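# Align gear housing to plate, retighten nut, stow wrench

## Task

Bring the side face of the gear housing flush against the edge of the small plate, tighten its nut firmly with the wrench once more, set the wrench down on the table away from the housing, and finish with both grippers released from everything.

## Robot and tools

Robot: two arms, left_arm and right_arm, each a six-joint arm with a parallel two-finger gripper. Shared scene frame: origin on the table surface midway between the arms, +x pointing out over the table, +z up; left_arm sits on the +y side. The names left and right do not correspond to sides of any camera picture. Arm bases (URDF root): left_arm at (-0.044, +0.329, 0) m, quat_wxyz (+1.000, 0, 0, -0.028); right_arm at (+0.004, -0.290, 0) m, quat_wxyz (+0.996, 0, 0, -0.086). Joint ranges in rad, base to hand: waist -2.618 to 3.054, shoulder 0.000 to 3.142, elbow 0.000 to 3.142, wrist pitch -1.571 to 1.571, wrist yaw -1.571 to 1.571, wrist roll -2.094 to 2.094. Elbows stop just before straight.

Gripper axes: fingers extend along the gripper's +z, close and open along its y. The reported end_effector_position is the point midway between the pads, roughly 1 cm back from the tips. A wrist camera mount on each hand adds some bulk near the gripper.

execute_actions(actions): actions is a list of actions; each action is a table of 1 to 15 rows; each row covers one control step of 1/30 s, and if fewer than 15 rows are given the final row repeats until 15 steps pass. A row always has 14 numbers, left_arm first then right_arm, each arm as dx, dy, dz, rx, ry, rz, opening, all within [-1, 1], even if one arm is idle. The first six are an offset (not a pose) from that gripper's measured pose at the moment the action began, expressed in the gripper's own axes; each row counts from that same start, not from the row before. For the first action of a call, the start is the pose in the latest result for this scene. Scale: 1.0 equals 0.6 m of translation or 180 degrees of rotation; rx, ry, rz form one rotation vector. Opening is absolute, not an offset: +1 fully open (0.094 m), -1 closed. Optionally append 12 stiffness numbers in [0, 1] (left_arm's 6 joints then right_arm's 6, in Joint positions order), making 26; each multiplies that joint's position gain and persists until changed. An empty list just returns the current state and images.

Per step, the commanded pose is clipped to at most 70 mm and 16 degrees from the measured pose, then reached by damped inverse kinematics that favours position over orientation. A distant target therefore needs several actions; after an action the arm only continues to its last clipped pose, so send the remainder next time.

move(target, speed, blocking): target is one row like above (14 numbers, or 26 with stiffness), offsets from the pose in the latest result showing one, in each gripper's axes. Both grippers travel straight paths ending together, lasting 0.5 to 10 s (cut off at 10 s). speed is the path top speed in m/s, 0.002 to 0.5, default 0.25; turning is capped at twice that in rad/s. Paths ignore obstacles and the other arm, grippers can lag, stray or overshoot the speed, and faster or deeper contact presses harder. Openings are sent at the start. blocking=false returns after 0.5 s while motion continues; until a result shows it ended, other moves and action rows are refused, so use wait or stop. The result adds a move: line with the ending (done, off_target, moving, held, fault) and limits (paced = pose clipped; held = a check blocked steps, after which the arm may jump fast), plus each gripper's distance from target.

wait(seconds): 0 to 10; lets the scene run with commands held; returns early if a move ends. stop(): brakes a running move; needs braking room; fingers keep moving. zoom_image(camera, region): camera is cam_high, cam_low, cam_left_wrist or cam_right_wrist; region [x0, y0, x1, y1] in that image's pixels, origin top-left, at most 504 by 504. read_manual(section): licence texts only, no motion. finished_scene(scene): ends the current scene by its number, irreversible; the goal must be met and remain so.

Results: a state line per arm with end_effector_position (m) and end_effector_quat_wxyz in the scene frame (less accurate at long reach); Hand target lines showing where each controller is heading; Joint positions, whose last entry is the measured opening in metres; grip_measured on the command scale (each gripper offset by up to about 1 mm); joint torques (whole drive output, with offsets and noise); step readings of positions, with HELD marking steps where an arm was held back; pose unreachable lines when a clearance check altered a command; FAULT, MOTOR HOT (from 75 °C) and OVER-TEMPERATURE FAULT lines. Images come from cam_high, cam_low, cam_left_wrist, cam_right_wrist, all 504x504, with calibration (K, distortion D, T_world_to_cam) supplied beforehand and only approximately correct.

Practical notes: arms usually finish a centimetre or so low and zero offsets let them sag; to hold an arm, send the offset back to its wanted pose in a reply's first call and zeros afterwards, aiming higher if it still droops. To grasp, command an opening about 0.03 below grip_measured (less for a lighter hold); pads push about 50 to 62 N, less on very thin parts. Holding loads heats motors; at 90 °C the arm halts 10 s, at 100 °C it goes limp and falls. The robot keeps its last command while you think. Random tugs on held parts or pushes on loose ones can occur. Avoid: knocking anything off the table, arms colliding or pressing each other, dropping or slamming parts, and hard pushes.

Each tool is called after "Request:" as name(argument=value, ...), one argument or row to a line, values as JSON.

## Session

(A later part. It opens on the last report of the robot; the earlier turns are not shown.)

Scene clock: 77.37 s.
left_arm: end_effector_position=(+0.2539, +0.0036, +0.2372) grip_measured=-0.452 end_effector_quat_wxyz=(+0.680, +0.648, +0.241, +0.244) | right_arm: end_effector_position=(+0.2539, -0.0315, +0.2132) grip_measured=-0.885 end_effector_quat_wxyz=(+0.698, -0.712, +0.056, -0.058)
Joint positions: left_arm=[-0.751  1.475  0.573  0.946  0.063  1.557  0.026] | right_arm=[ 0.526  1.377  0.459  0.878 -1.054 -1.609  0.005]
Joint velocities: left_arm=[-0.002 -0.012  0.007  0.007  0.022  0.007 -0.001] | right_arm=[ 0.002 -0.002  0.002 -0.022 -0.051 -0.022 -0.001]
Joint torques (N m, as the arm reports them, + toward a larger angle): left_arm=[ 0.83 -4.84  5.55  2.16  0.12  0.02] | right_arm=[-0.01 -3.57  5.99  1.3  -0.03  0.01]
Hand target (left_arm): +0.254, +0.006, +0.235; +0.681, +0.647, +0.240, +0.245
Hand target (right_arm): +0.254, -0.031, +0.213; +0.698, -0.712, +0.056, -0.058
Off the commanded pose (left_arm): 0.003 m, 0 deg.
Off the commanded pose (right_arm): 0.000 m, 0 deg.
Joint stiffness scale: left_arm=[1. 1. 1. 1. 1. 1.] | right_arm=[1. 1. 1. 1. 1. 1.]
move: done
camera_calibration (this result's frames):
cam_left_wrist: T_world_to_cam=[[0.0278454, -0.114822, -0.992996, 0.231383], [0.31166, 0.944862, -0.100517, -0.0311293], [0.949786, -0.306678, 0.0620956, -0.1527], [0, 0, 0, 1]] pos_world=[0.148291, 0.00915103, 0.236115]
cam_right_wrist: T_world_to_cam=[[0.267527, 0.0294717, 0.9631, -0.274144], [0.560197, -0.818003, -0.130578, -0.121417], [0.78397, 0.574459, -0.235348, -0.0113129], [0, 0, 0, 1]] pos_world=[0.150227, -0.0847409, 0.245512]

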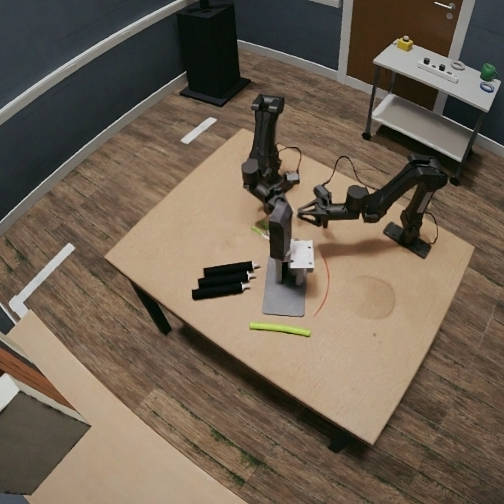

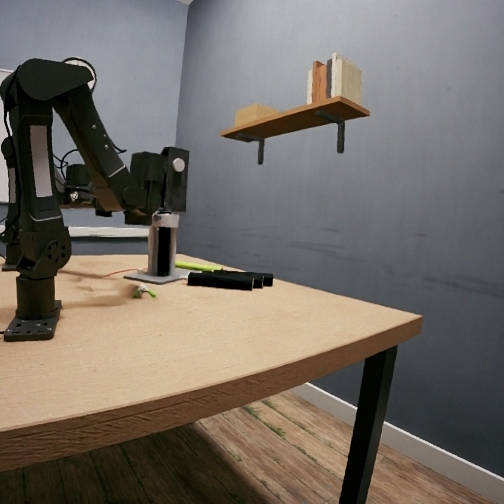

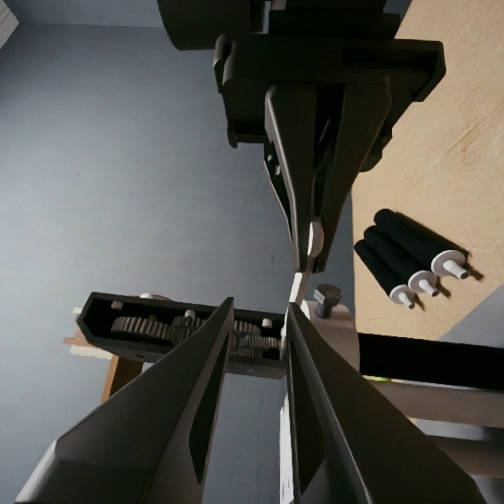

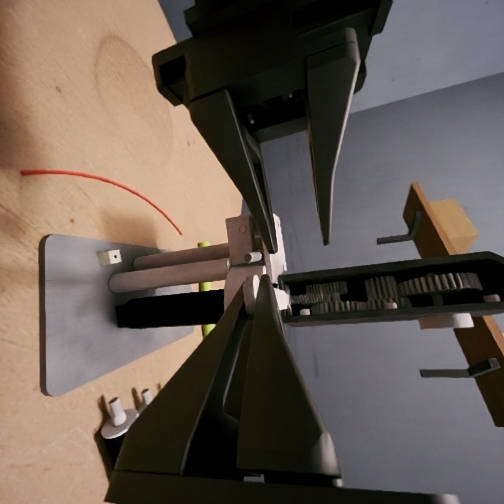

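Request:
move(
  target=[0.012,-0.008,0.025,0,0,0,-0.2,0,0,0,0,0,0,-0.885],
  speed=0.03,
)

Scene clock: 78.30 s.
left_arm: end_effector_position=(+0.2619, +0.0014, +0.2097) grip_measured=-0.202 end_effector_quat_wxyz=(+0.659, +0.668, +0.250, +0.237) | right_arm: end_effector_position=(+0.2539, -0.0315, +0.2132) grip_measured=-0.885 end_effector_quat_wxyz=(+0.698, -0.712, +0.056, -0.058)
Joint positions: left_arm=[-0.736  1.543  0.573  0.952  0.078  1.559  0.037] | right_arm=[ 0.526  1.377  0.459  0.878 -1.054 -1.609  0.005]
Joint velocities: left_arm=[ 0.007 -0.002  0.002  0.022 -0.007  0.037 -0.   ] | right_arm=[-0.002  0.007 -0.007  0.007 -0.007 -0.022 -0.   ]
Joint torques (N m, as the arm reports them, + toward a larger angle): left_arm=[ 0.62 -5.61 10.16  2.12  0.05  0.01] | right_arm=[ 0.06 -3.63  6.    1.3  -0.03  0.  ]
Hand target (left_arm): +0.268, -0.002, +0.233; +0.680, +0.648, +0.241, +0.245
Hand target (right_arm): +0.254, -0.031, +0.213; +0.698, -0.712, +0.056, -0.058
Off the commanded pose (left_arm): 0.025 m, 4 deg.
Off the commanded pose (right_arm): 0.000 m, 0 deg.
Joint stiffness scale: left_arm=[1. 1. 1. 1. 1. 1.] | right_arm=[1. 1. 1. 1. 1. 1.]
move: off_target (left_arm)
camera_calibration (this result's frames):
cam_left_wrist: T_world_to_cam=[[-0.0137073, -0.0691312, -0.997513, 0.215345], [0.307355, 0.949017, -0.0699938, -0.0396238], [0.951496, -0.30755, 0.00823931, -0.148397], [0, 0, 0, 1]] pos_world=[0.15633, 0.00685122, 0.213259]
cam_right_wrist: T_world_to_cam=[[0.267527, 0.0294717, 0.9631, -0.274144], [0.560197, -0.818003, -0.130578, -0.121417], [0.78397, 0.574459, -0.235348, -0.0113129], [0, 0, 0, 1]] pos_world=[0.150227, -0.0847409, 0.245512]

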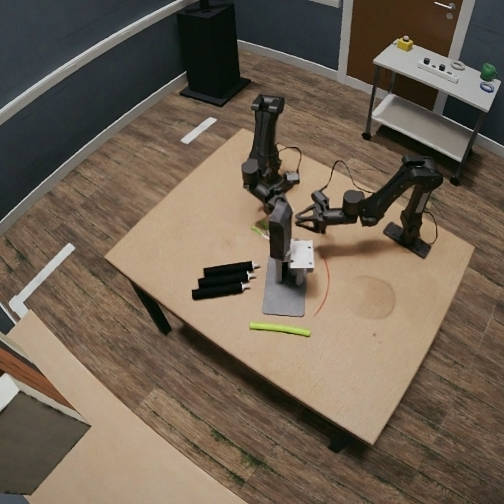

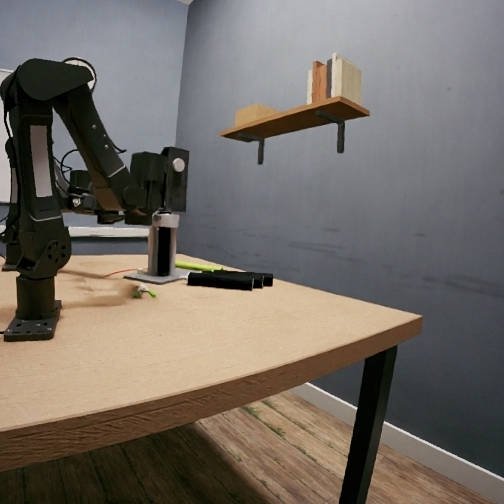

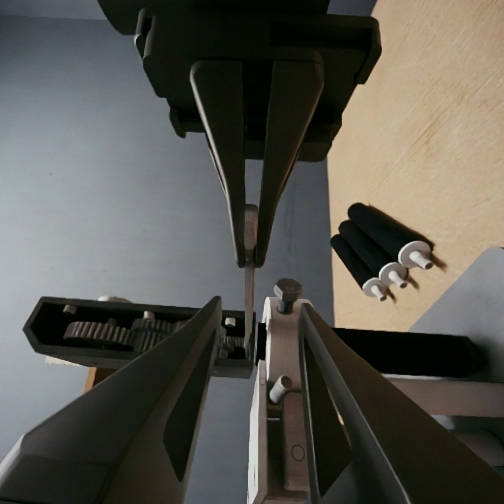

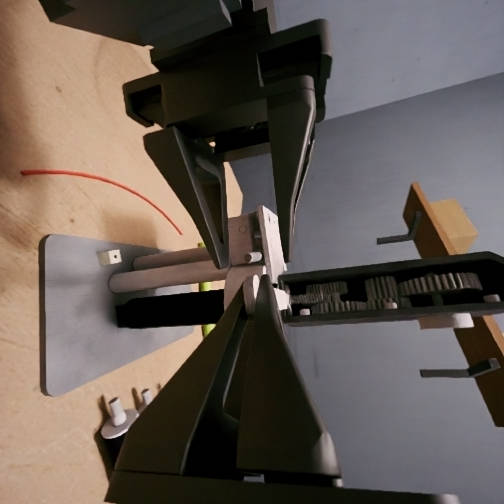

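Request:
move(
  target=[0,0.047,0.055,-0.02,0,0,-0.5,0,0,0,0,0,0,-0.885],
  speed=0.03,
)

Scene clock: 80.10 s.
left_arm: end_effector_position=(+0.2812, -0.0175, +0.2235) grip_measured=-0.498 end_effector_quat_wxyz=(+0.669, +0.659, +0.246, +0.242) | right_arm: end_effector_position=(+0.2539, -0.0315, +0.2132) grip_measured=-0.885 end_effector_quat_wxyz=(+0.698, -0.712, +0.056, -0.058)
Joint positions: left_arm=[-0.736  1.623  0.687  0.948  0.076  1.56   0.024] | right_arm=[ 0.526  1.377  0.459  0.878 -1.054 -1.609  0.005]
Joint velocities: left_arm=[ 0.012  0.002  0.017 -0.022 -0.066 -0.051 -0.001] | right_arm=[ 0.017 -0.002  0.002 -0.007 -0.066  0.007  0.   ]
Joint torques (N m, as the arm reports them, + toward a larger angle): left_arm=[-0.75 -6.23  9.46  1.96 -0.06 -0.08] | right_arm=[ 0.09 -3.66  5.92  1.3  -0.04 -0.01]
Hand target (left_arm): +0.283, -0.023, +0.238; +0.680, +0.647, +0.242, +0.244
Hand target (right_arm): +0.254, -0.031, +0.213; +0.698, -0.712, +0.056, -0.058
Off the commanded pose (left_arm): 0.015 m, 2 deg.
Off the commanded pose (right_arm): 0.000 m, 0 deg.
Joint stiffness scale: left_arm=[1. 1. 1. 1. 1. 1.] | right_arm=[1. 1. 1. 1. 1. 1.]
move: off_target (left_arm)
camera_calibration (this result's frames):
cam_left_wrist: T_world_to_cam=[[0.00818989, -0.0899925, -0.995909, 0.221153], [0.306854, 0.948117, -0.0831505, -0.0235941], [0.951721, -0.304918, 0.0353795, -0.178725], [0, 0, 0, 1]] pos_world=[0.175525, -0.0122243, 0.224609]
cam_right_wrist: T_world_to_cam=[[0.267527, 0.0294717, 0.9631, -0.274144], [0.560197, -0.818003, -0.130578, -0.121417], [0.78397, 0.574459, -0.235348, -0.0113129], [0, 0, 0, 1]] pos_world=[0.150227, -0.0847409, 0.245512]

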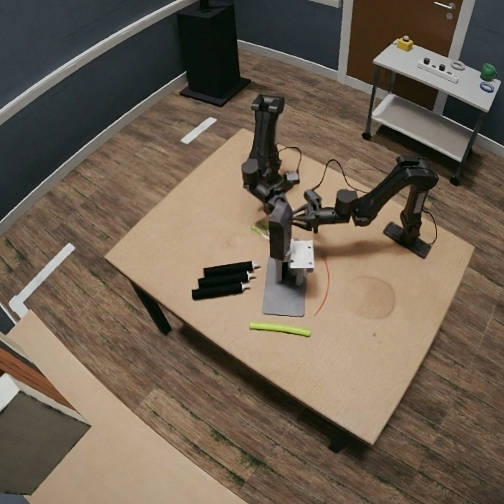

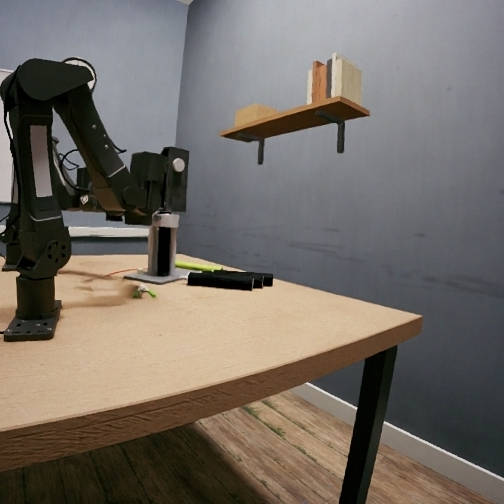

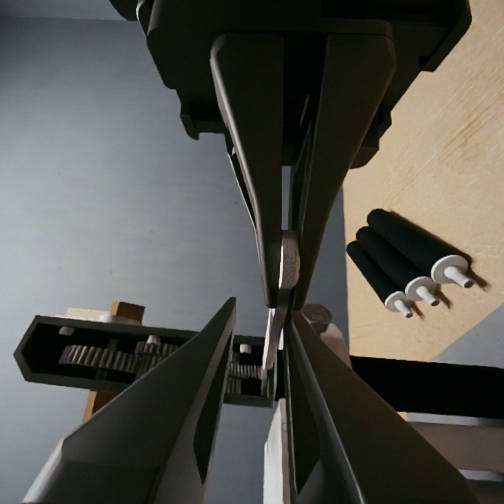

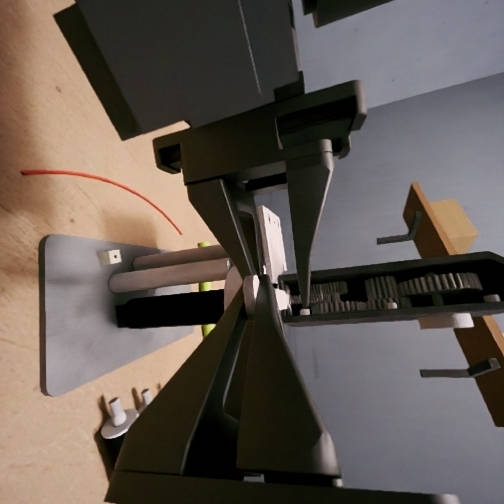

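Request:
move(
  target=[0,-0.014,0,0.011,0,0,-0.5,0,0,0,0,0,0,-0.885],
  speed=0.03,
)

Request:
move(
  target=[0,0,0,0,0,0,-1,0,0,0,0,0,0,-0.885],
)

Scene clock: 81.03 s.
left_arm: end_effector_position=(+0.2812, -0.0175, +0.2147) grip_measured=-0.498 end_effector_quat_wxyz=(+0.657, +0.670, +0.250, +0.238) | right_arm: end_effector_position=(+0.2539, -0.0315, +0.2132) grip_measured=-0.885 end_effector_quat_wxyz=(+0.698, -0.712, +0.056, -0.058)
Joint positions: left_arm=[-0.736  1.624  0.687  0.913  0.076  1.563  0.024] | right_arm=[ 0.526  1.377  0.459  0.878 -1.054 -1.609  0.005]
Joint velocities: left_arm=[ 0.017 -0.002  0.007 -0.095 -0.037 -0.037  0.   ] | right_arm=[ 0.002 -0.002 -0.002 -0.007 -0.051  0.007 -0.   ]
Joint torques (N m, as the arm reports them, + toward a larger angle): left_arm=[ 0.02 -6.54  6.48  1.9   0.02  0.04] | right_arm=[ 0.   -3.61  5.89  1.32 -0.04  0.01]
Hand target (left_arm): +0.281, -0.018, +0.215; +0.657, +0.670, +0.250, +0.238
Hand target (right_arm): +0.254, -0.031, +0.213; +0.698, -0.712, +0.056, -0.058
Off the commanded pose (left_arm): 0.000 m, 0 deg.
Off the commanded pose (right_arm): 0.000 m, 0 deg.
Joint stiffness scale: left_arm=[1. 1. 1. 1. 1. 1.] | right_arm=[1. 1. 1. 1. 1. 1.]
move: done
camera_calibration (this result's frames):
cam_left_wrist: T_world_to_cam=[[-0.0135265, -0.0626572, -0.997943, 0.219425], [0.305275, 0.950125, -0.0637927, -0.0280096], [0.952168, -0.30551, 0.00627577, -0.172286], [0, 0, 0, 1]] pos_world=[0.175564, -0.0122738, 0.218268]
cam_right_wrist: T_world_to_cam=[[0.267527, 0.0294717, 0.9631, -0.274144], [0.560197, -0.818003, -0.130578, -0.121417], [0.78397, 0.574459, -0.235348, -0.0113129], [0, 0, 0, 1]] pos_world=[0.150227, -0.0847409, 0.245512]

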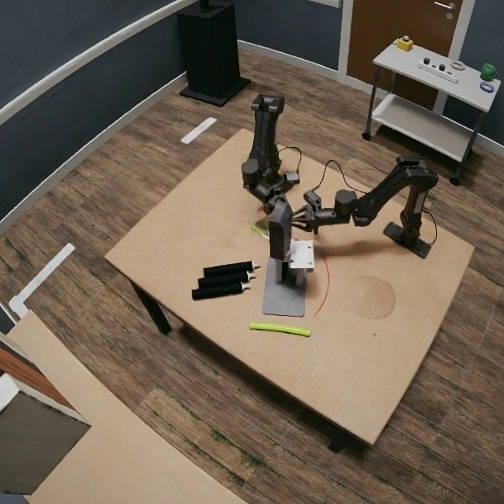

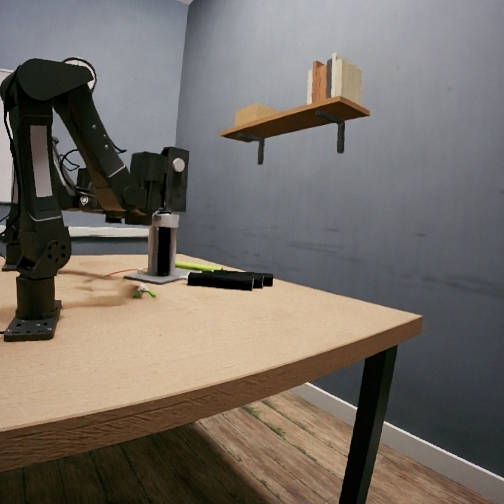

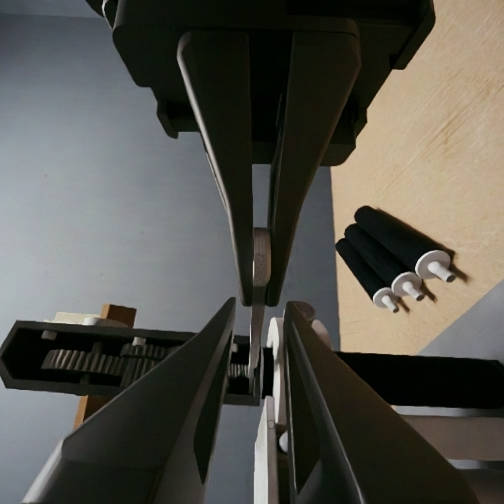

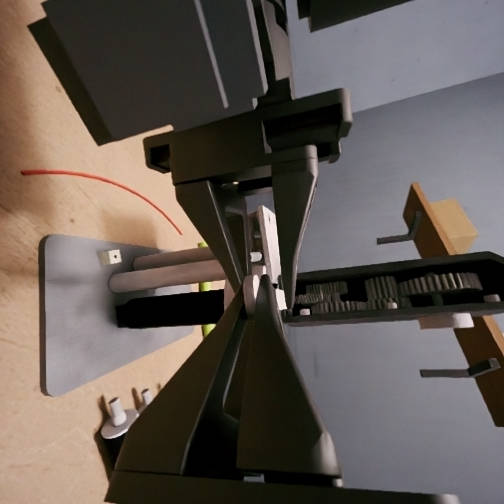

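Scene clock: 81.53 s.
left_arm: end_effector_position=(+0.2812, -0.0175, +0.2159) grip_measured=-0.905 end_effector_quat_wxyz=(+0.659, +0.669, +0.249, +0.239) | right_arm: end_effector_position=(+0.2539, -0.0315, +0.2130) grip_measured=-0.884 end_effector_quat_wxyz=(+0.698, -0.712, +0.057, -0.058)
Joint positions: left_arm=[-0.736  1.624  0.687  0.918  0.076  1.563  0.004] | right_arm=[ 0.526  1.377  0.459  0.877 -1.054 -1.609  0.005]
Joint velocities: left_arm=[-0.007 -0.002  0.007 -0.022  0.007 -0.037 -0.   ] | right_arm=[-0.007 -0.002  0.007 -0.051  0.022  0.022  0.   ]
Joint torques (N m, as the arm reports them, + toward a larger angle): left_arm=[ 0.05 -6.6   6.51  1.91  0.03  0.  ] | right_arm=[ 0.06 -3.63  5.96  1.32 -0.05  0.02]
Hand target (left_arm): +0.281, -0.017, +0.215; +0.657, +0.670, +0.250, +0.238
Hand target (right_arm): +0.254, -0.031, +0.213; +0.698, -0.712, +0.056, -0.058
Off the commanded pose (left_arm): 0.001 m, 0 deg.
Off the commanded pose (right_arm): 0.000 m, 0 deg.
Joint stiffness scale: left_arm=[1. 1. 1. 1. 1. 1.] | right_arm=[1. 1. 1. 1. 1. 1.]
move: done
camera_calibration (this result's frames):
cam_left_wrist: T_world_to_cam=[[-0.0103352, -0.0664212, -0.997738, 0.219644], [0.305475, 0.949882, -0.0663996, -0.0274167], [0.952144, -0.305471, 0.0104728, -0.173216], [0, 0, 0, 1]] pos_world=[0.175572, -0.0122807, 0.219141]
cam_right_wrist: T_world_to_cam=[[0.268198, 0.0299152, 0.962899, -0.274082], [0.560112, -0.818058, -0.130594, -0.121415], [0.783801, 0.574357, -0.236158, -0.0111364], [0, 0, 0, 1]] pos_world=[0.150243, -0.0847295, 0.245427]

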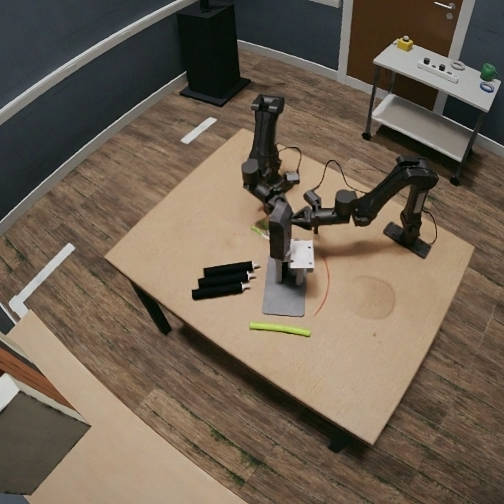

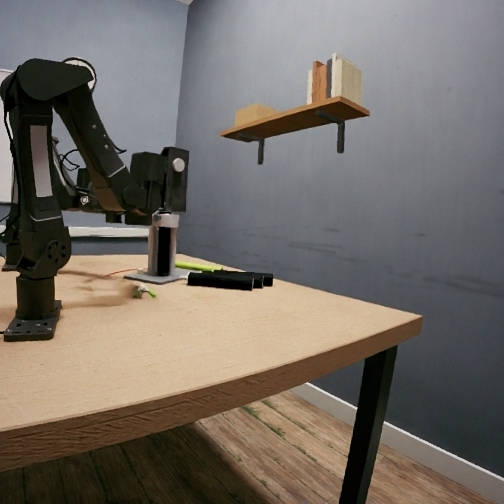

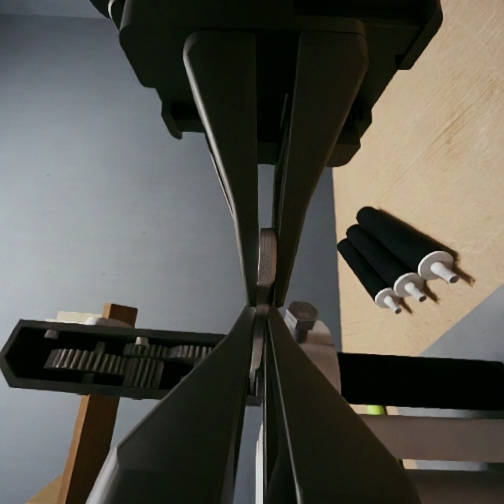

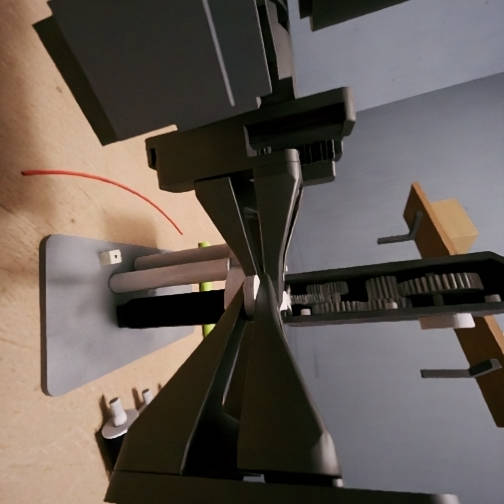

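Request:
move(
  target=[-0.006,0.035,0.045,-0.016,0,0,-1,0,0,-0.01,0,0,0,-0.885],
  speed=0.015,
)

Scene clock: 84.23 s.
left_arm: end_effector_position=(+0.2878, -0.0268, +0.2166) grip_measured=-0.905 end_effector_quat_wxyz=(+0.660, +0.666, +0.251, +0.240) | right_arm: end_effector_position=(+0.2612, -0.0405, +0.2128) grip_measured=-0.884 end_effector_quat_wxyz=(+0.697, -0.711, +0.066, -0.066)
Joint positions: left_arm=[-0.744  1.665  0.731  0.92   0.063  1.56   0.004] | right_arm=[ 0.489  1.377  0.459  0.875 -1.067 -1.61   0.005]
Joint velocities: left_arm=[ 0.002  0.007 -0.002 -0.022 -0.022 -0.066 -0.   ] | right_arm=[-0.007 -0.002  0.007 -0.007 -0.022 -0.022 -0.   ]
Joint torques (N m, as the arm reports them, + toward a larger angle): left_arm=[-0.91 -5.11 12.72  1.91 -0.05 -0.03] | right_arm=[ 1.53 -4.47  5.2   1.25 -0.17 -0.02]
Hand target (left_arm): +0.295, -0.039, +0.237; +0.675, +0.652, +0.244, +0.245
Hand target (right_arm): +0.253, -0.037, +0.213; +0.697, -0.712, +0.057, -0.057
Off the commanded pose (left_arm): 0.026 m, 3 deg.
Off the commanded pose (right_arm): 0.009 m, 1 deg.
Joint stiffness scale: left_arm=[1. 1. 1. 1. 1. 1.] | right_arm=[1. 1. 1. 1. 1. 1.]
move: off_target (left_arm)
camera_calibration (this result's frames):
cam_left_wrist: T_world_to_cam=[[-0.00899161, -0.0710356, -0.997433, 0.219198], [0.30152, 0.950855, -0.0704364, -0.0185012], [0.953418, -0.301379, 0.0128689, -0.183155], [0, 0, 0, 1]] pos_world=[0.182172, -0.0220362, 0.219689]
cam_right_wrist: T_world_to_cam=[[0.270033, 0.0235114, 0.962564, -0.276212], [0.539502, -0.831726, -0.131034, -0.127944], [0.797508, 0.554689, -0.237278, -0.0158419], [0, 0, 0, 1]] pos_world=[0.156246, -0.0911329, 0.245348]

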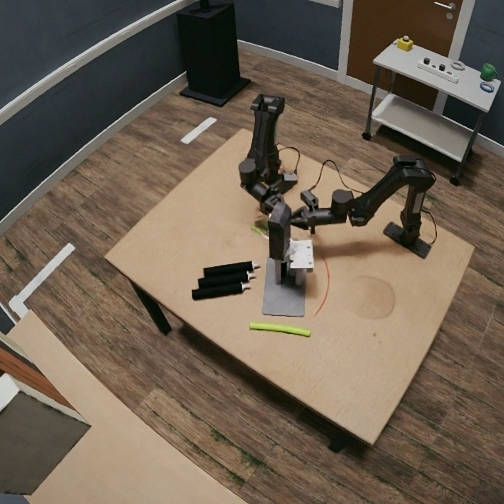

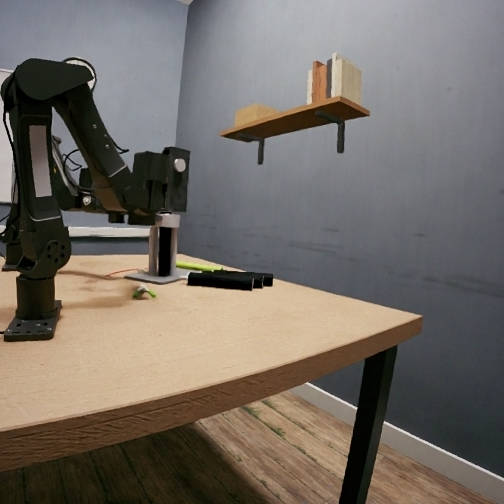

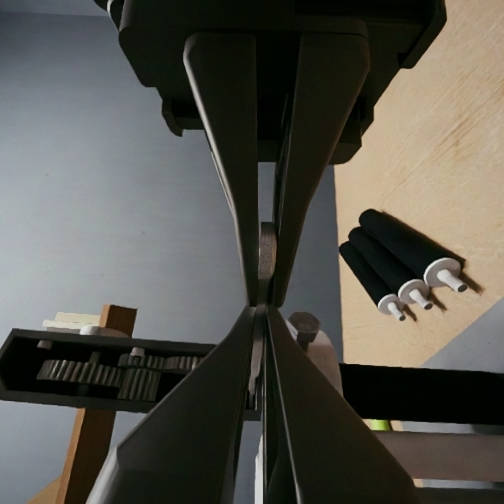

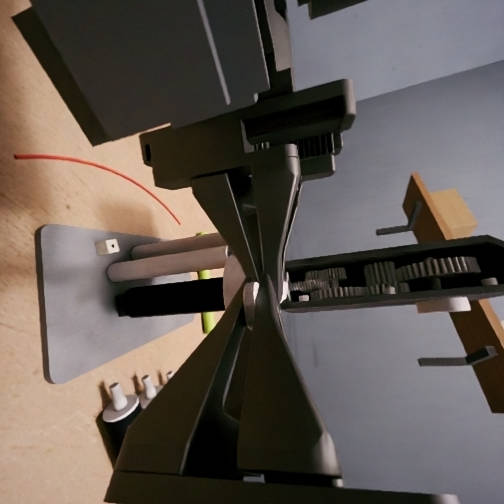

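Request:
move(
  target=[0,0.02,0.01,-0.01,0,0,-1,0,0,-0.1,0,0,0,-0.6],
  speed=0.1,
)

Request:
zoom_image(
  camera="cam_high",
  region=[230, 190, 350, 340],
)

Scene clock: 85.80 s.
left_arm: end_effector_position=(+0.2876, -0.0266, +0.2157) grip_measured=-0.905 end_effector_quat_wxyz=(+0.659, +0.667, +0.251, +0.240) | right_arm: end_effector_position=(+0.2561, -0.0974, +0.2153) grip_measured=-0.602 end_effector_quat_wxyz=(+0.697, -0.710, +0.060, -0.078)
Joint positions: left_arm=[-0.744  1.665  0.729  0.92   0.063  1.561  0.004] | right_arm=[ 0.25   1.279  0.407  0.811 -1.296 -1.657  0.019]
Joint velocities: left_arm=[-0.012 -0.012 -0.017  0.007 -0.022 -0.022 -0.001] | right_arm=[ 0.012 -0.007  0.007 -0.022 -0.037  0.007  0.001]
Joint torques (N m, as the arm reports them, + toward a larger angle): left_arm=[-0.14 -6.26  9.16  2.03  0.01 -0.04] | right_arm=[-0.74 -3.98  5.32  0.84 -0.23  0.02]
Hand target (left_arm): +0.291, -0.031, +0.228; +0.670, +0.656, +0.247, +0.244
Hand target (right_arm): +0.251, -0.099, +0.213; +0.696, -0.712, +0.066, -0.066
Off the commanded pose (left_arm): 0.014 m, 2 deg.
Off the commanded pose (right_arm): 0.007 m, 2 deg.
Joint stiffness scale: left_arm=[1. 1. 1. 1. 1. 1.] | right_arm=[1. 1. 1. 1. 1. 1.]
move: off_target (left_arm)
camera_calibration (this result's frames):
cam_left_wrist: T_world_to_cam=[[-0.00974158, -0.0691767, -0.997557, 0.218663], [0.301478, 0.950981, -0.0688909, -0.0190274], [0.953423, -0.301413, 0.0115912, -0.182593], [0, 0, 0, 1]] pos_world=[0.181955, -0.0218147, 0.218934]
cam_right_wrist: T_world_to_cam=[[0.2445, 0.0220445, 0.969399, -0.270944], [0.535323, -0.836645, -0.115993, -0.174834], [0.808486, 0.547301, -0.216361, 0.0122803], [0, 0, 0, 1]] pos_world=[0.14991, -0.147023, 0.24503]

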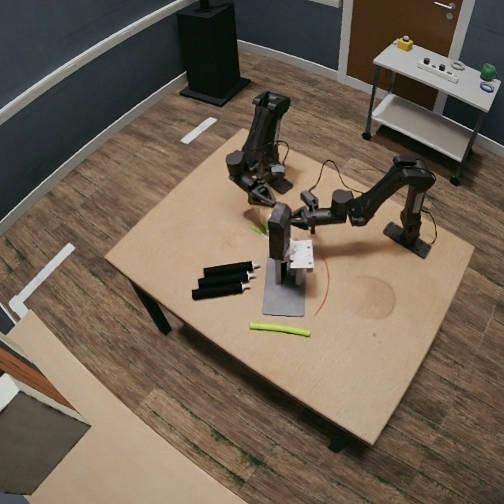

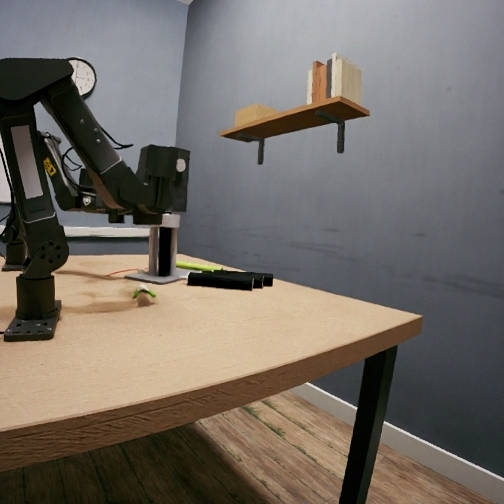

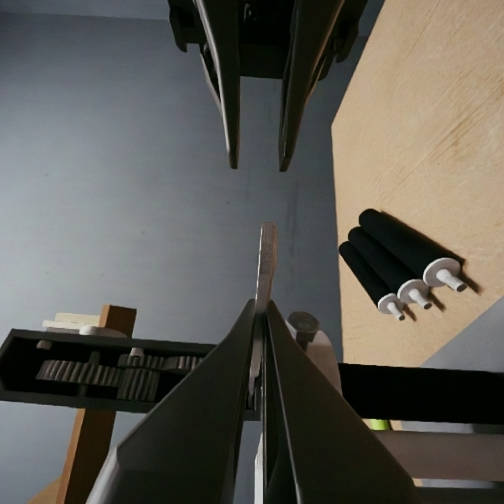

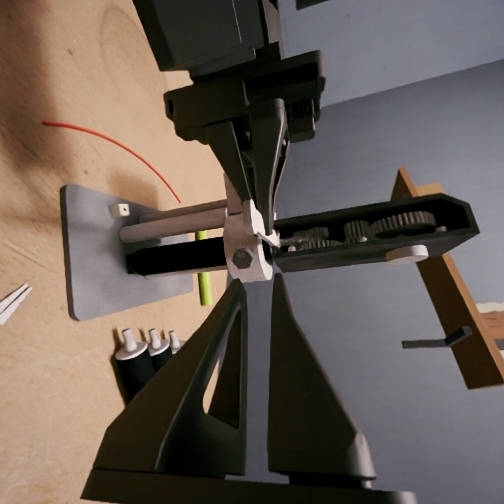

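Region (230, 190, 350, 340) of cam_high's 504x504 image, scaled by 3.360, with more detail than that image has; it fills the left 403 columns of this view, and the rest is white.

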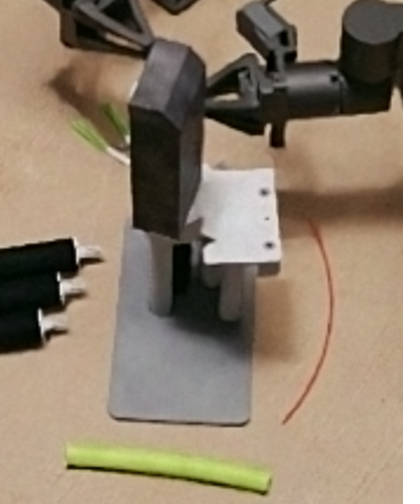

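Request:
move(
  target=[0,0,0,0,0,0,-1,0.135,0.208,0.03,0,0,0.5,0.3],
  speed=0.3,
)

Scene clock: 89.67 s.
left_arm: end_effector_position=(+0.2876, -0.0266, +0.2157) grip_measured=-0.905 end_effector_quat_wxyz=(+0.659, +0.667, +0.251, +0.240) | right_arm: end_effector_position=(+0.3400, -0.0954, +0.0934) grip_measured=+0.298 end_effector_quat_wxyz=(+0.546, -0.459, +0.549, +0.435)
Joint positions: left_arm=[-0.744  1.665  0.729  0.92   0.063  1.561  0.004] | right_arm=[ 0.236  2.109  0.601  1.414 -1.303 -0.114  0.061]
Joint velocities: left_arm=[-0.022  0.002 -0.007 -0.022 -0.051  0.095  0.   ] | right_arm=[ 0.007  0.012 -0.012  0.066 -0.022  0.095  0.001]
Joint torques (N m, as the arm reports them, + toward a larger angle): left_arm=[ 0.01 -6.89  6.42  1.93  0.    0.02] | right_arm=[-0.6  -6.19  4.21  1.23 -0.24  0.07]
Hand target (left_arm): +0.288, -0.027, +0.216; +0.659, +0.667, +0.251, +0.240
Hand target (right_arm): +0.342, -0.097, +0.094; +0.547, -0.461, +0.545, +0.437
Off the commanded pose (left_arm): 0.000 m, 0 deg.
Off the commanded pose (right_arm): 0.004 m, 1 deg.
Joint stiffness scale: left_arm=[1. 1. 1. 1. 1. 1.] | right_arm=[1. 1. 1. 1. 1. 1.]
move: done
camera_calibration (this result's frames):
cam_left_wrist: T_world_to_cam=[[-0.00974158, -0.0691767, -0.997557, 0.218663], [0.301478, 0.950981, -0.0688909, -0.0190274], [0.953423, -0.301413, 0.0115912, -0.182593], [0, 0, 0, 1]] pos_world=[0.181955, -0.0218147, 0.218934]
cam_right_wrist: T_world_to_cam=[[0.958968, -0.148668, -0.241409, -0.31952], [-0.275471, -0.689978, -0.669363, 0.109118], [-0.0670542, 0.708399, -0.70262, 0.275492], [0, 0, 0, 1]] pos_world=[0.354941, -0.167372, 0.189471]

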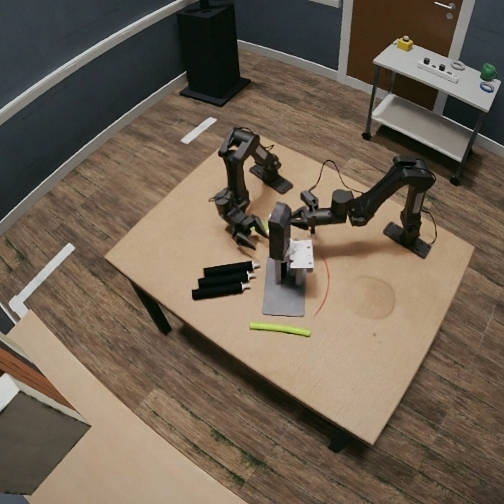

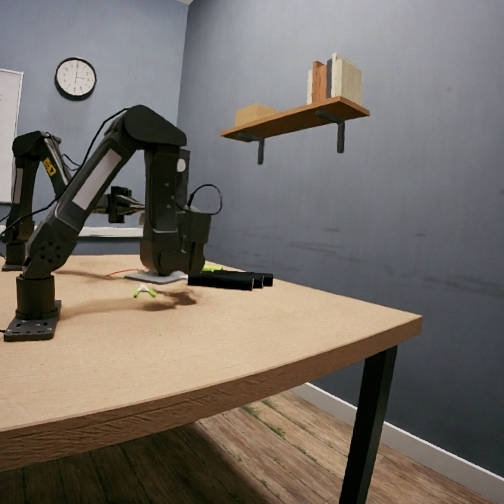

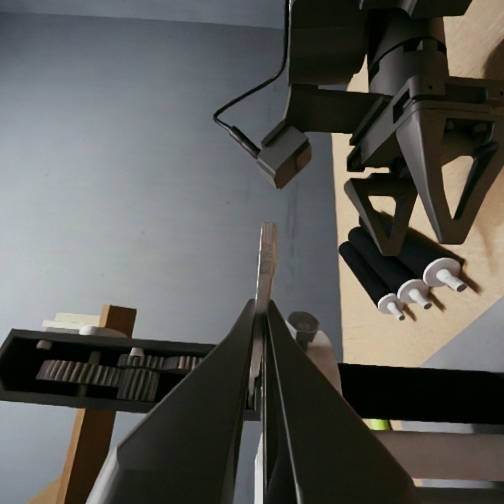

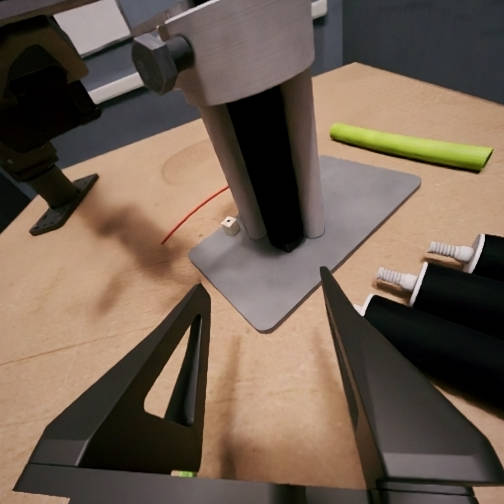

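Request:
move(
  target=[0,0,0,0,0,0,-1,0.015,-0.012,0.13,0,0,0,0.3],
  speed=0.08,
)

Scene clock: 91.23 s.
left_arm: end_effector_position=(+0.2876, -0.0266, +0.2157) grip_measured=-0.905 end_effector_quat_wxyz=(+0.659, +0.667, +0.251, +0.240) | right_arm: end_effector_position=(+0.3564, -0.0226, +0.0860) grip_measured=+0.298 end_effector_quat_wxyz=(+0.547, -0.462, +0.544, +0.438)
Joint positions: left_arm=[-0.744  1.665  0.729  0.92   0.063  1.561  0.004] | right_arm=[ 0.452  2.211  0.736  1.433 -1.098 -0.065  0.061]
Joint velocities: left_arm=[ 0.012  0.007 -0.007  0.007  0.007 -0.066 -0.002] | right_arm=[-0.002  0.002 -0.017 -0.037 -0.022 -0.022  0.001]
Joint torques (N m, as the arm reports them, + toward a larger angle): left_arm=[ 0.01 -6.81  6.44  1.93  0.01  0.01] | right_arm=[ 0.44 -7.16  4.87  1.22  0.07  0.03]
Hand target (left_arm): +0.288, -0.027, +0.216; +0.659, +0.667, +0.251, +0.240
Hand target (right_arm): +0.362, -0.021, +0.084; +0.547, -0.458, +0.548, +0.436
Off the commanded pose (left_arm): 0.000 m, 0 deg.
Off the commanded pose (right_arm): 0.008 m, 1 deg.
Joint stiffness scale: left_arm=[1. 1. 1. 1. 1. 1.] | right_arm=[1. 1. 1. 1. 1. 1.]
move: done
camera_calibration (this result's frames):
cam_left_wrist: T_world_to_cam=[[-0.00974158, -0.0691767, -0.997557, 0.218663], [0.301478, 0.950981, -0.0688909, -0.0190274], [0.953423, -0.301413, 0.0115912, -0.182593], [0, 0, 0, 1]] pos_world=[0.181955, -0.0218147, 0.218934]
cam_right_wrist: T_world_to_cam=[[0.961824, -0.137522, -0.236605, -0.327352], [-0.264457, -0.689483, -0.674297, 0.155354], [-0.0704049, 0.711127, -0.69953, 0.220816], [0, 0, 0, 1]] pos_world=[0.371486, -0.0949323, 0.181769]

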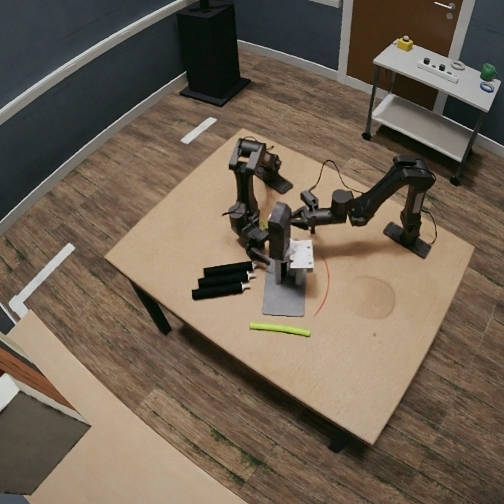

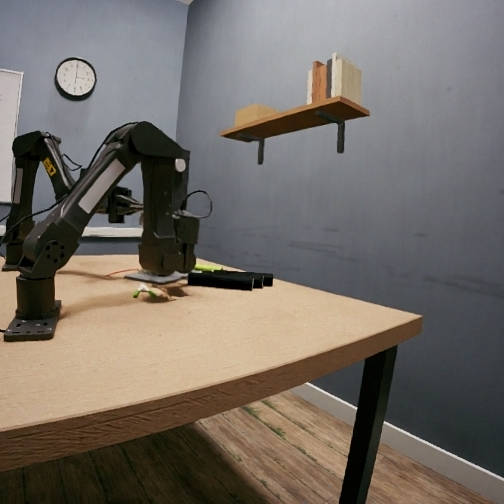

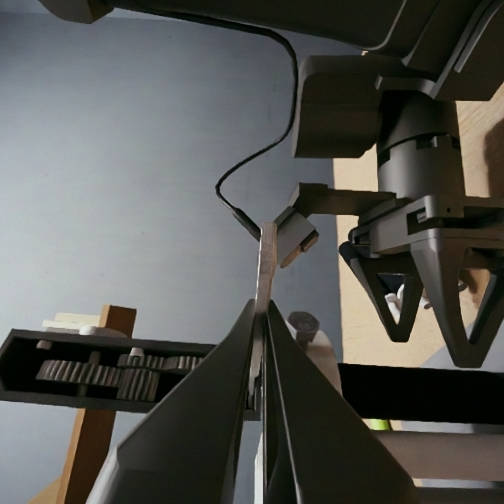

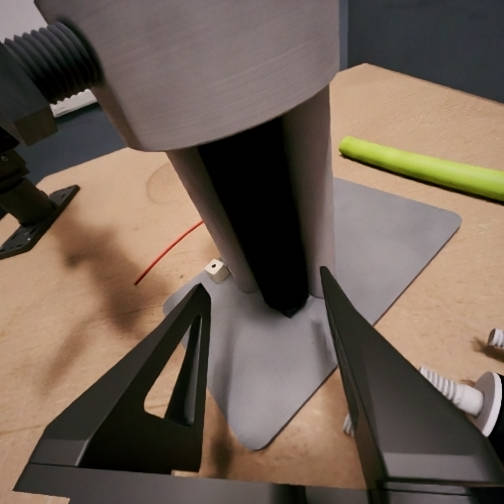

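Request:
move(
  target=[0,0,0,0,0,0,-1,0,0,0.05,0,0,0,-0.05],
  speed=0.03,
)

Request:
move(
  target=[0,0,0,0,0,0,-1,0,0,0,0,0,0,-0.6],
)

Scene clock: 92.63 s.
left_arm: end_effector_position=(+0.2876, -0.0266, +0.2157) grip_measured=-0.905 end_effector_quat_wxyz=(+0.659, +0.667, +0.251, +0.240) | right_arm: end_effector_position=(+0.3601, +0.0018, +0.0902) grip_measured=-0.048 end_effector_quat_wxyz=(+0.555, -0.462, +0.539, +0.434)
Joint positions: left_arm=[-0.744  1.665  0.729  0.92   0.063  1.561  0.004] | right_arm=[ 0.519  2.224  0.78   1.426 -1.025 -0.06   0.045]
Joint velocities: left_arm=[ 0.017 -0.022 -0.007 -0.037  0.022  0.022 -0.001] | right_arm=[-0.012 -0.002 -0.002  0.051 -0.007 -0.051 -0.001]
Joint torques (N m, as the arm reports them, + toward a larger angle): left_arm=[-0.07 -6.98  6.41  1.93  0.02 -0.01] | right_arm=[ 1.2  -7.36  5.07  1.1   0.01  0.07]
Hand target (left_arm): +0.288, -0.027, +0.216; +0.659, +0.667, +0.251, +0.240
Hand target (right_arm): +0.362, +0.007, +0.086; +0.547, -0.461, +0.544, +0.438
Off the commanded pose (left_arm): 0.000 m, 0 deg.
Off the commanded pose (right_arm): 0.007 m, 1 deg.
Joint stiffness scale: left_arm=[1. 1. 1. 1. 1. 1.] | right_arm=[1. 1. 1. 1. 1. 1.]
move: done
camera_calibration (this result's frames):
cam_left_wrist: T_world_to_cam=[[-0.00974158, -0.0691767, -0.997557, 0.218663], [0.301478, 0.950981, -0.0688909, -0.0190274], [0.953423, -0.301413, 0.0115912, -0.182593], [0, 0, 0, 1]] pos_world=[0.181955, -0.0218147, 0.218934]
cam_right_wrist: T_world_to_cam=[[0.965429, -0.141578, -0.218866, -0.329459], [-0.255266, -0.683512, -0.683849, 0.173561], [-0.0527796, 0.716077, -0.696023, 0.199998], [0, 0, 0, 1]] pos_world=[0.372929, -0.0712266, 0.185786]

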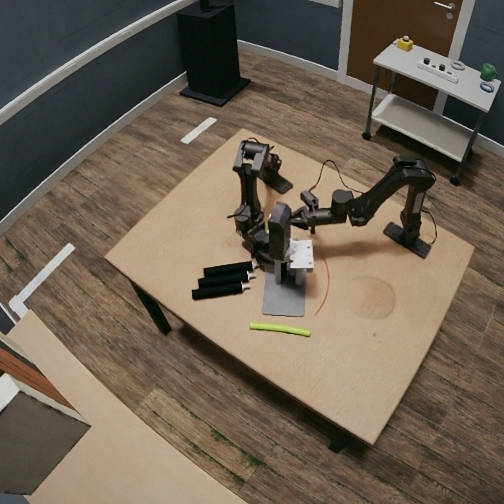

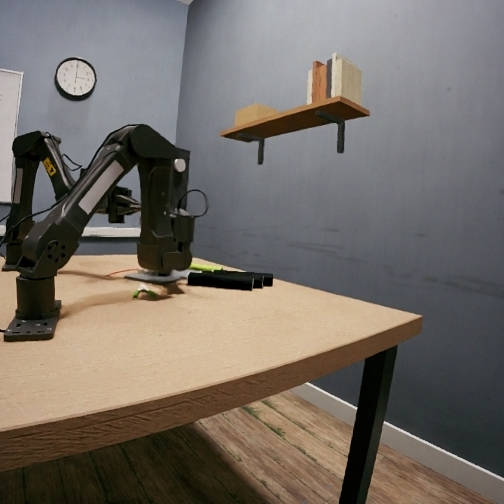

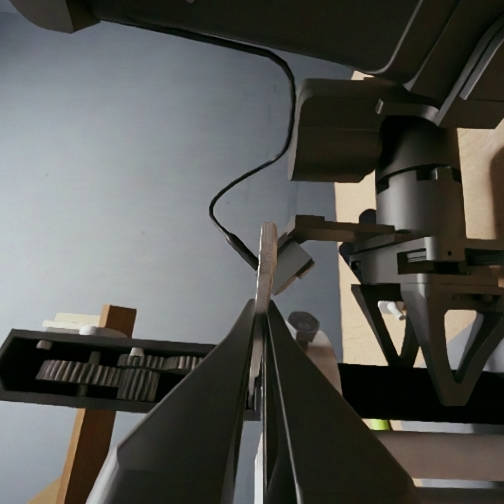

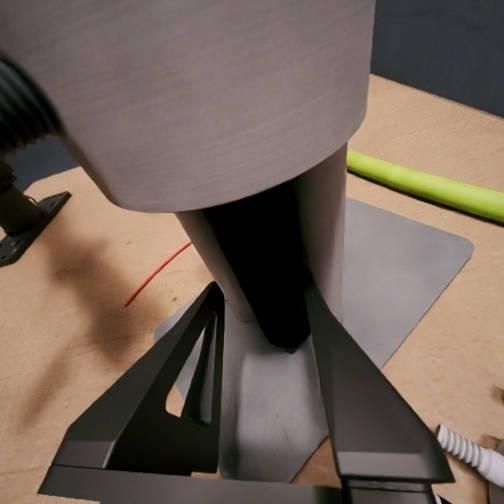

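Scene clock: 93.13 s.
left_arm: end_effector_position=(+0.2876, -0.0266, +0.2157) grip_measured=-0.905 end_effector_quat_wxyz=(+0.659, +0.667, +0.251, +0.240) | right_arm: end_effector_position=(+0.3650, +0.0002, +0.0905) grip_measured=-0.365 end_effector_quat_wxyz=(+0.560, -0.455, +0.545, +0.428)
Joint positions: left_arm=[-0.744  1.665  0.729  0.92   0.063  1.561  0.004] | right_arm=[ 0.517  2.224  0.782  1.426 -1.003 -0.056  0.03 ]
Joint velocities: left_arm=[ 0.002 -0.007 -0.002 -0.066 -0.007  0.007  0.001] | right_arm=[-0.002  0.007 -0.007 -0.007  0.022  0.037  0.   ]
Joint torques (N m, as the arm reports them, + toward a larger angle): left_arm=[-0.03 -6.9   6.4   1.94  0.05  0.01] | right_arm=[ 0.24 -8.25  3.4   1.33 -0.27 -0.02]
Hand target (left_arm): +0.288, -0.027, +0.216; +0.659, +0.667, +0.251, +0.240
Hand target (right_arm): +0.360, +0.002, +0.090; +0.555, -0.462, +0.539, +0.433
Off the commanded pose (left_arm): 0.000 m, 0 deg.
Off the commanded pose (right_arm): 0.005 m, 1 deg.
Joint stiffness scale: left_arm=[1. 1. 1. 1. 1. 1.] | right_arm=[1. 1. 1. 1. 1. 1.]
move: done
camera_calibration (this result's frames):
cam_left_wrist: T_world_to_cam=[[-0.00945312, -0.068929, -0.997577, 0.218591], [0.301504, 0.950996, -0.0685675, -0.0191042], [0.953418, -0.301422, 0.0117925, -0.182635], [0, 0, 0, 1]] pos_world=[0.181954, -0.0218148, 0.218905]
cam_right_wrist: T_world_to_cam=[[0.961205, -0.16491, -0.221111, -0.332546], [-0.273375, -0.676381, -0.683941, 0.180609], [-0.036766, 0.717854, -0.695223, 0.19566], [0, 0, 0, 1]] pos_world=[0.376212, -0.0731356, 0.186024]

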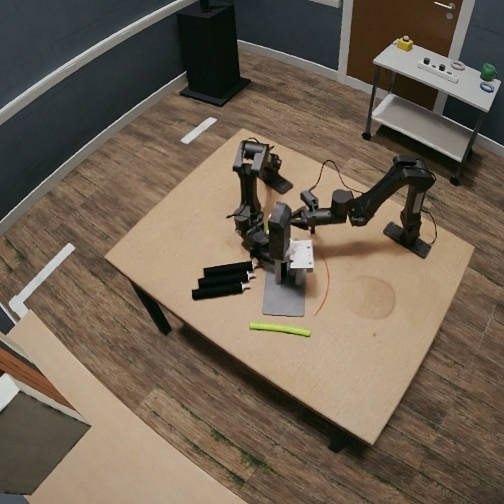

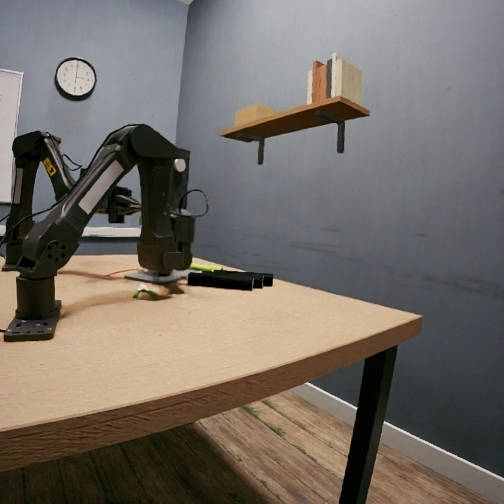

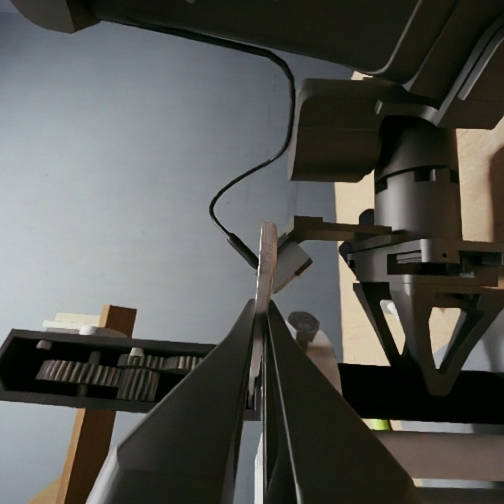

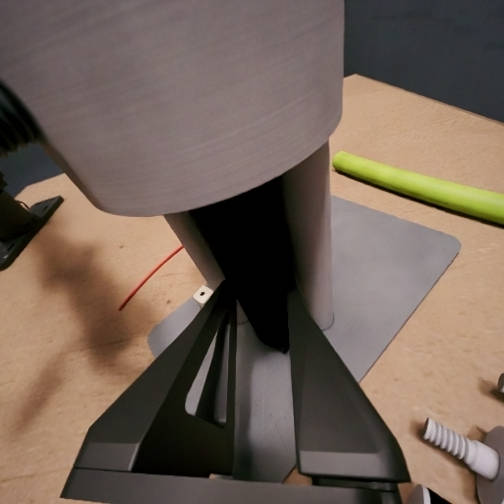

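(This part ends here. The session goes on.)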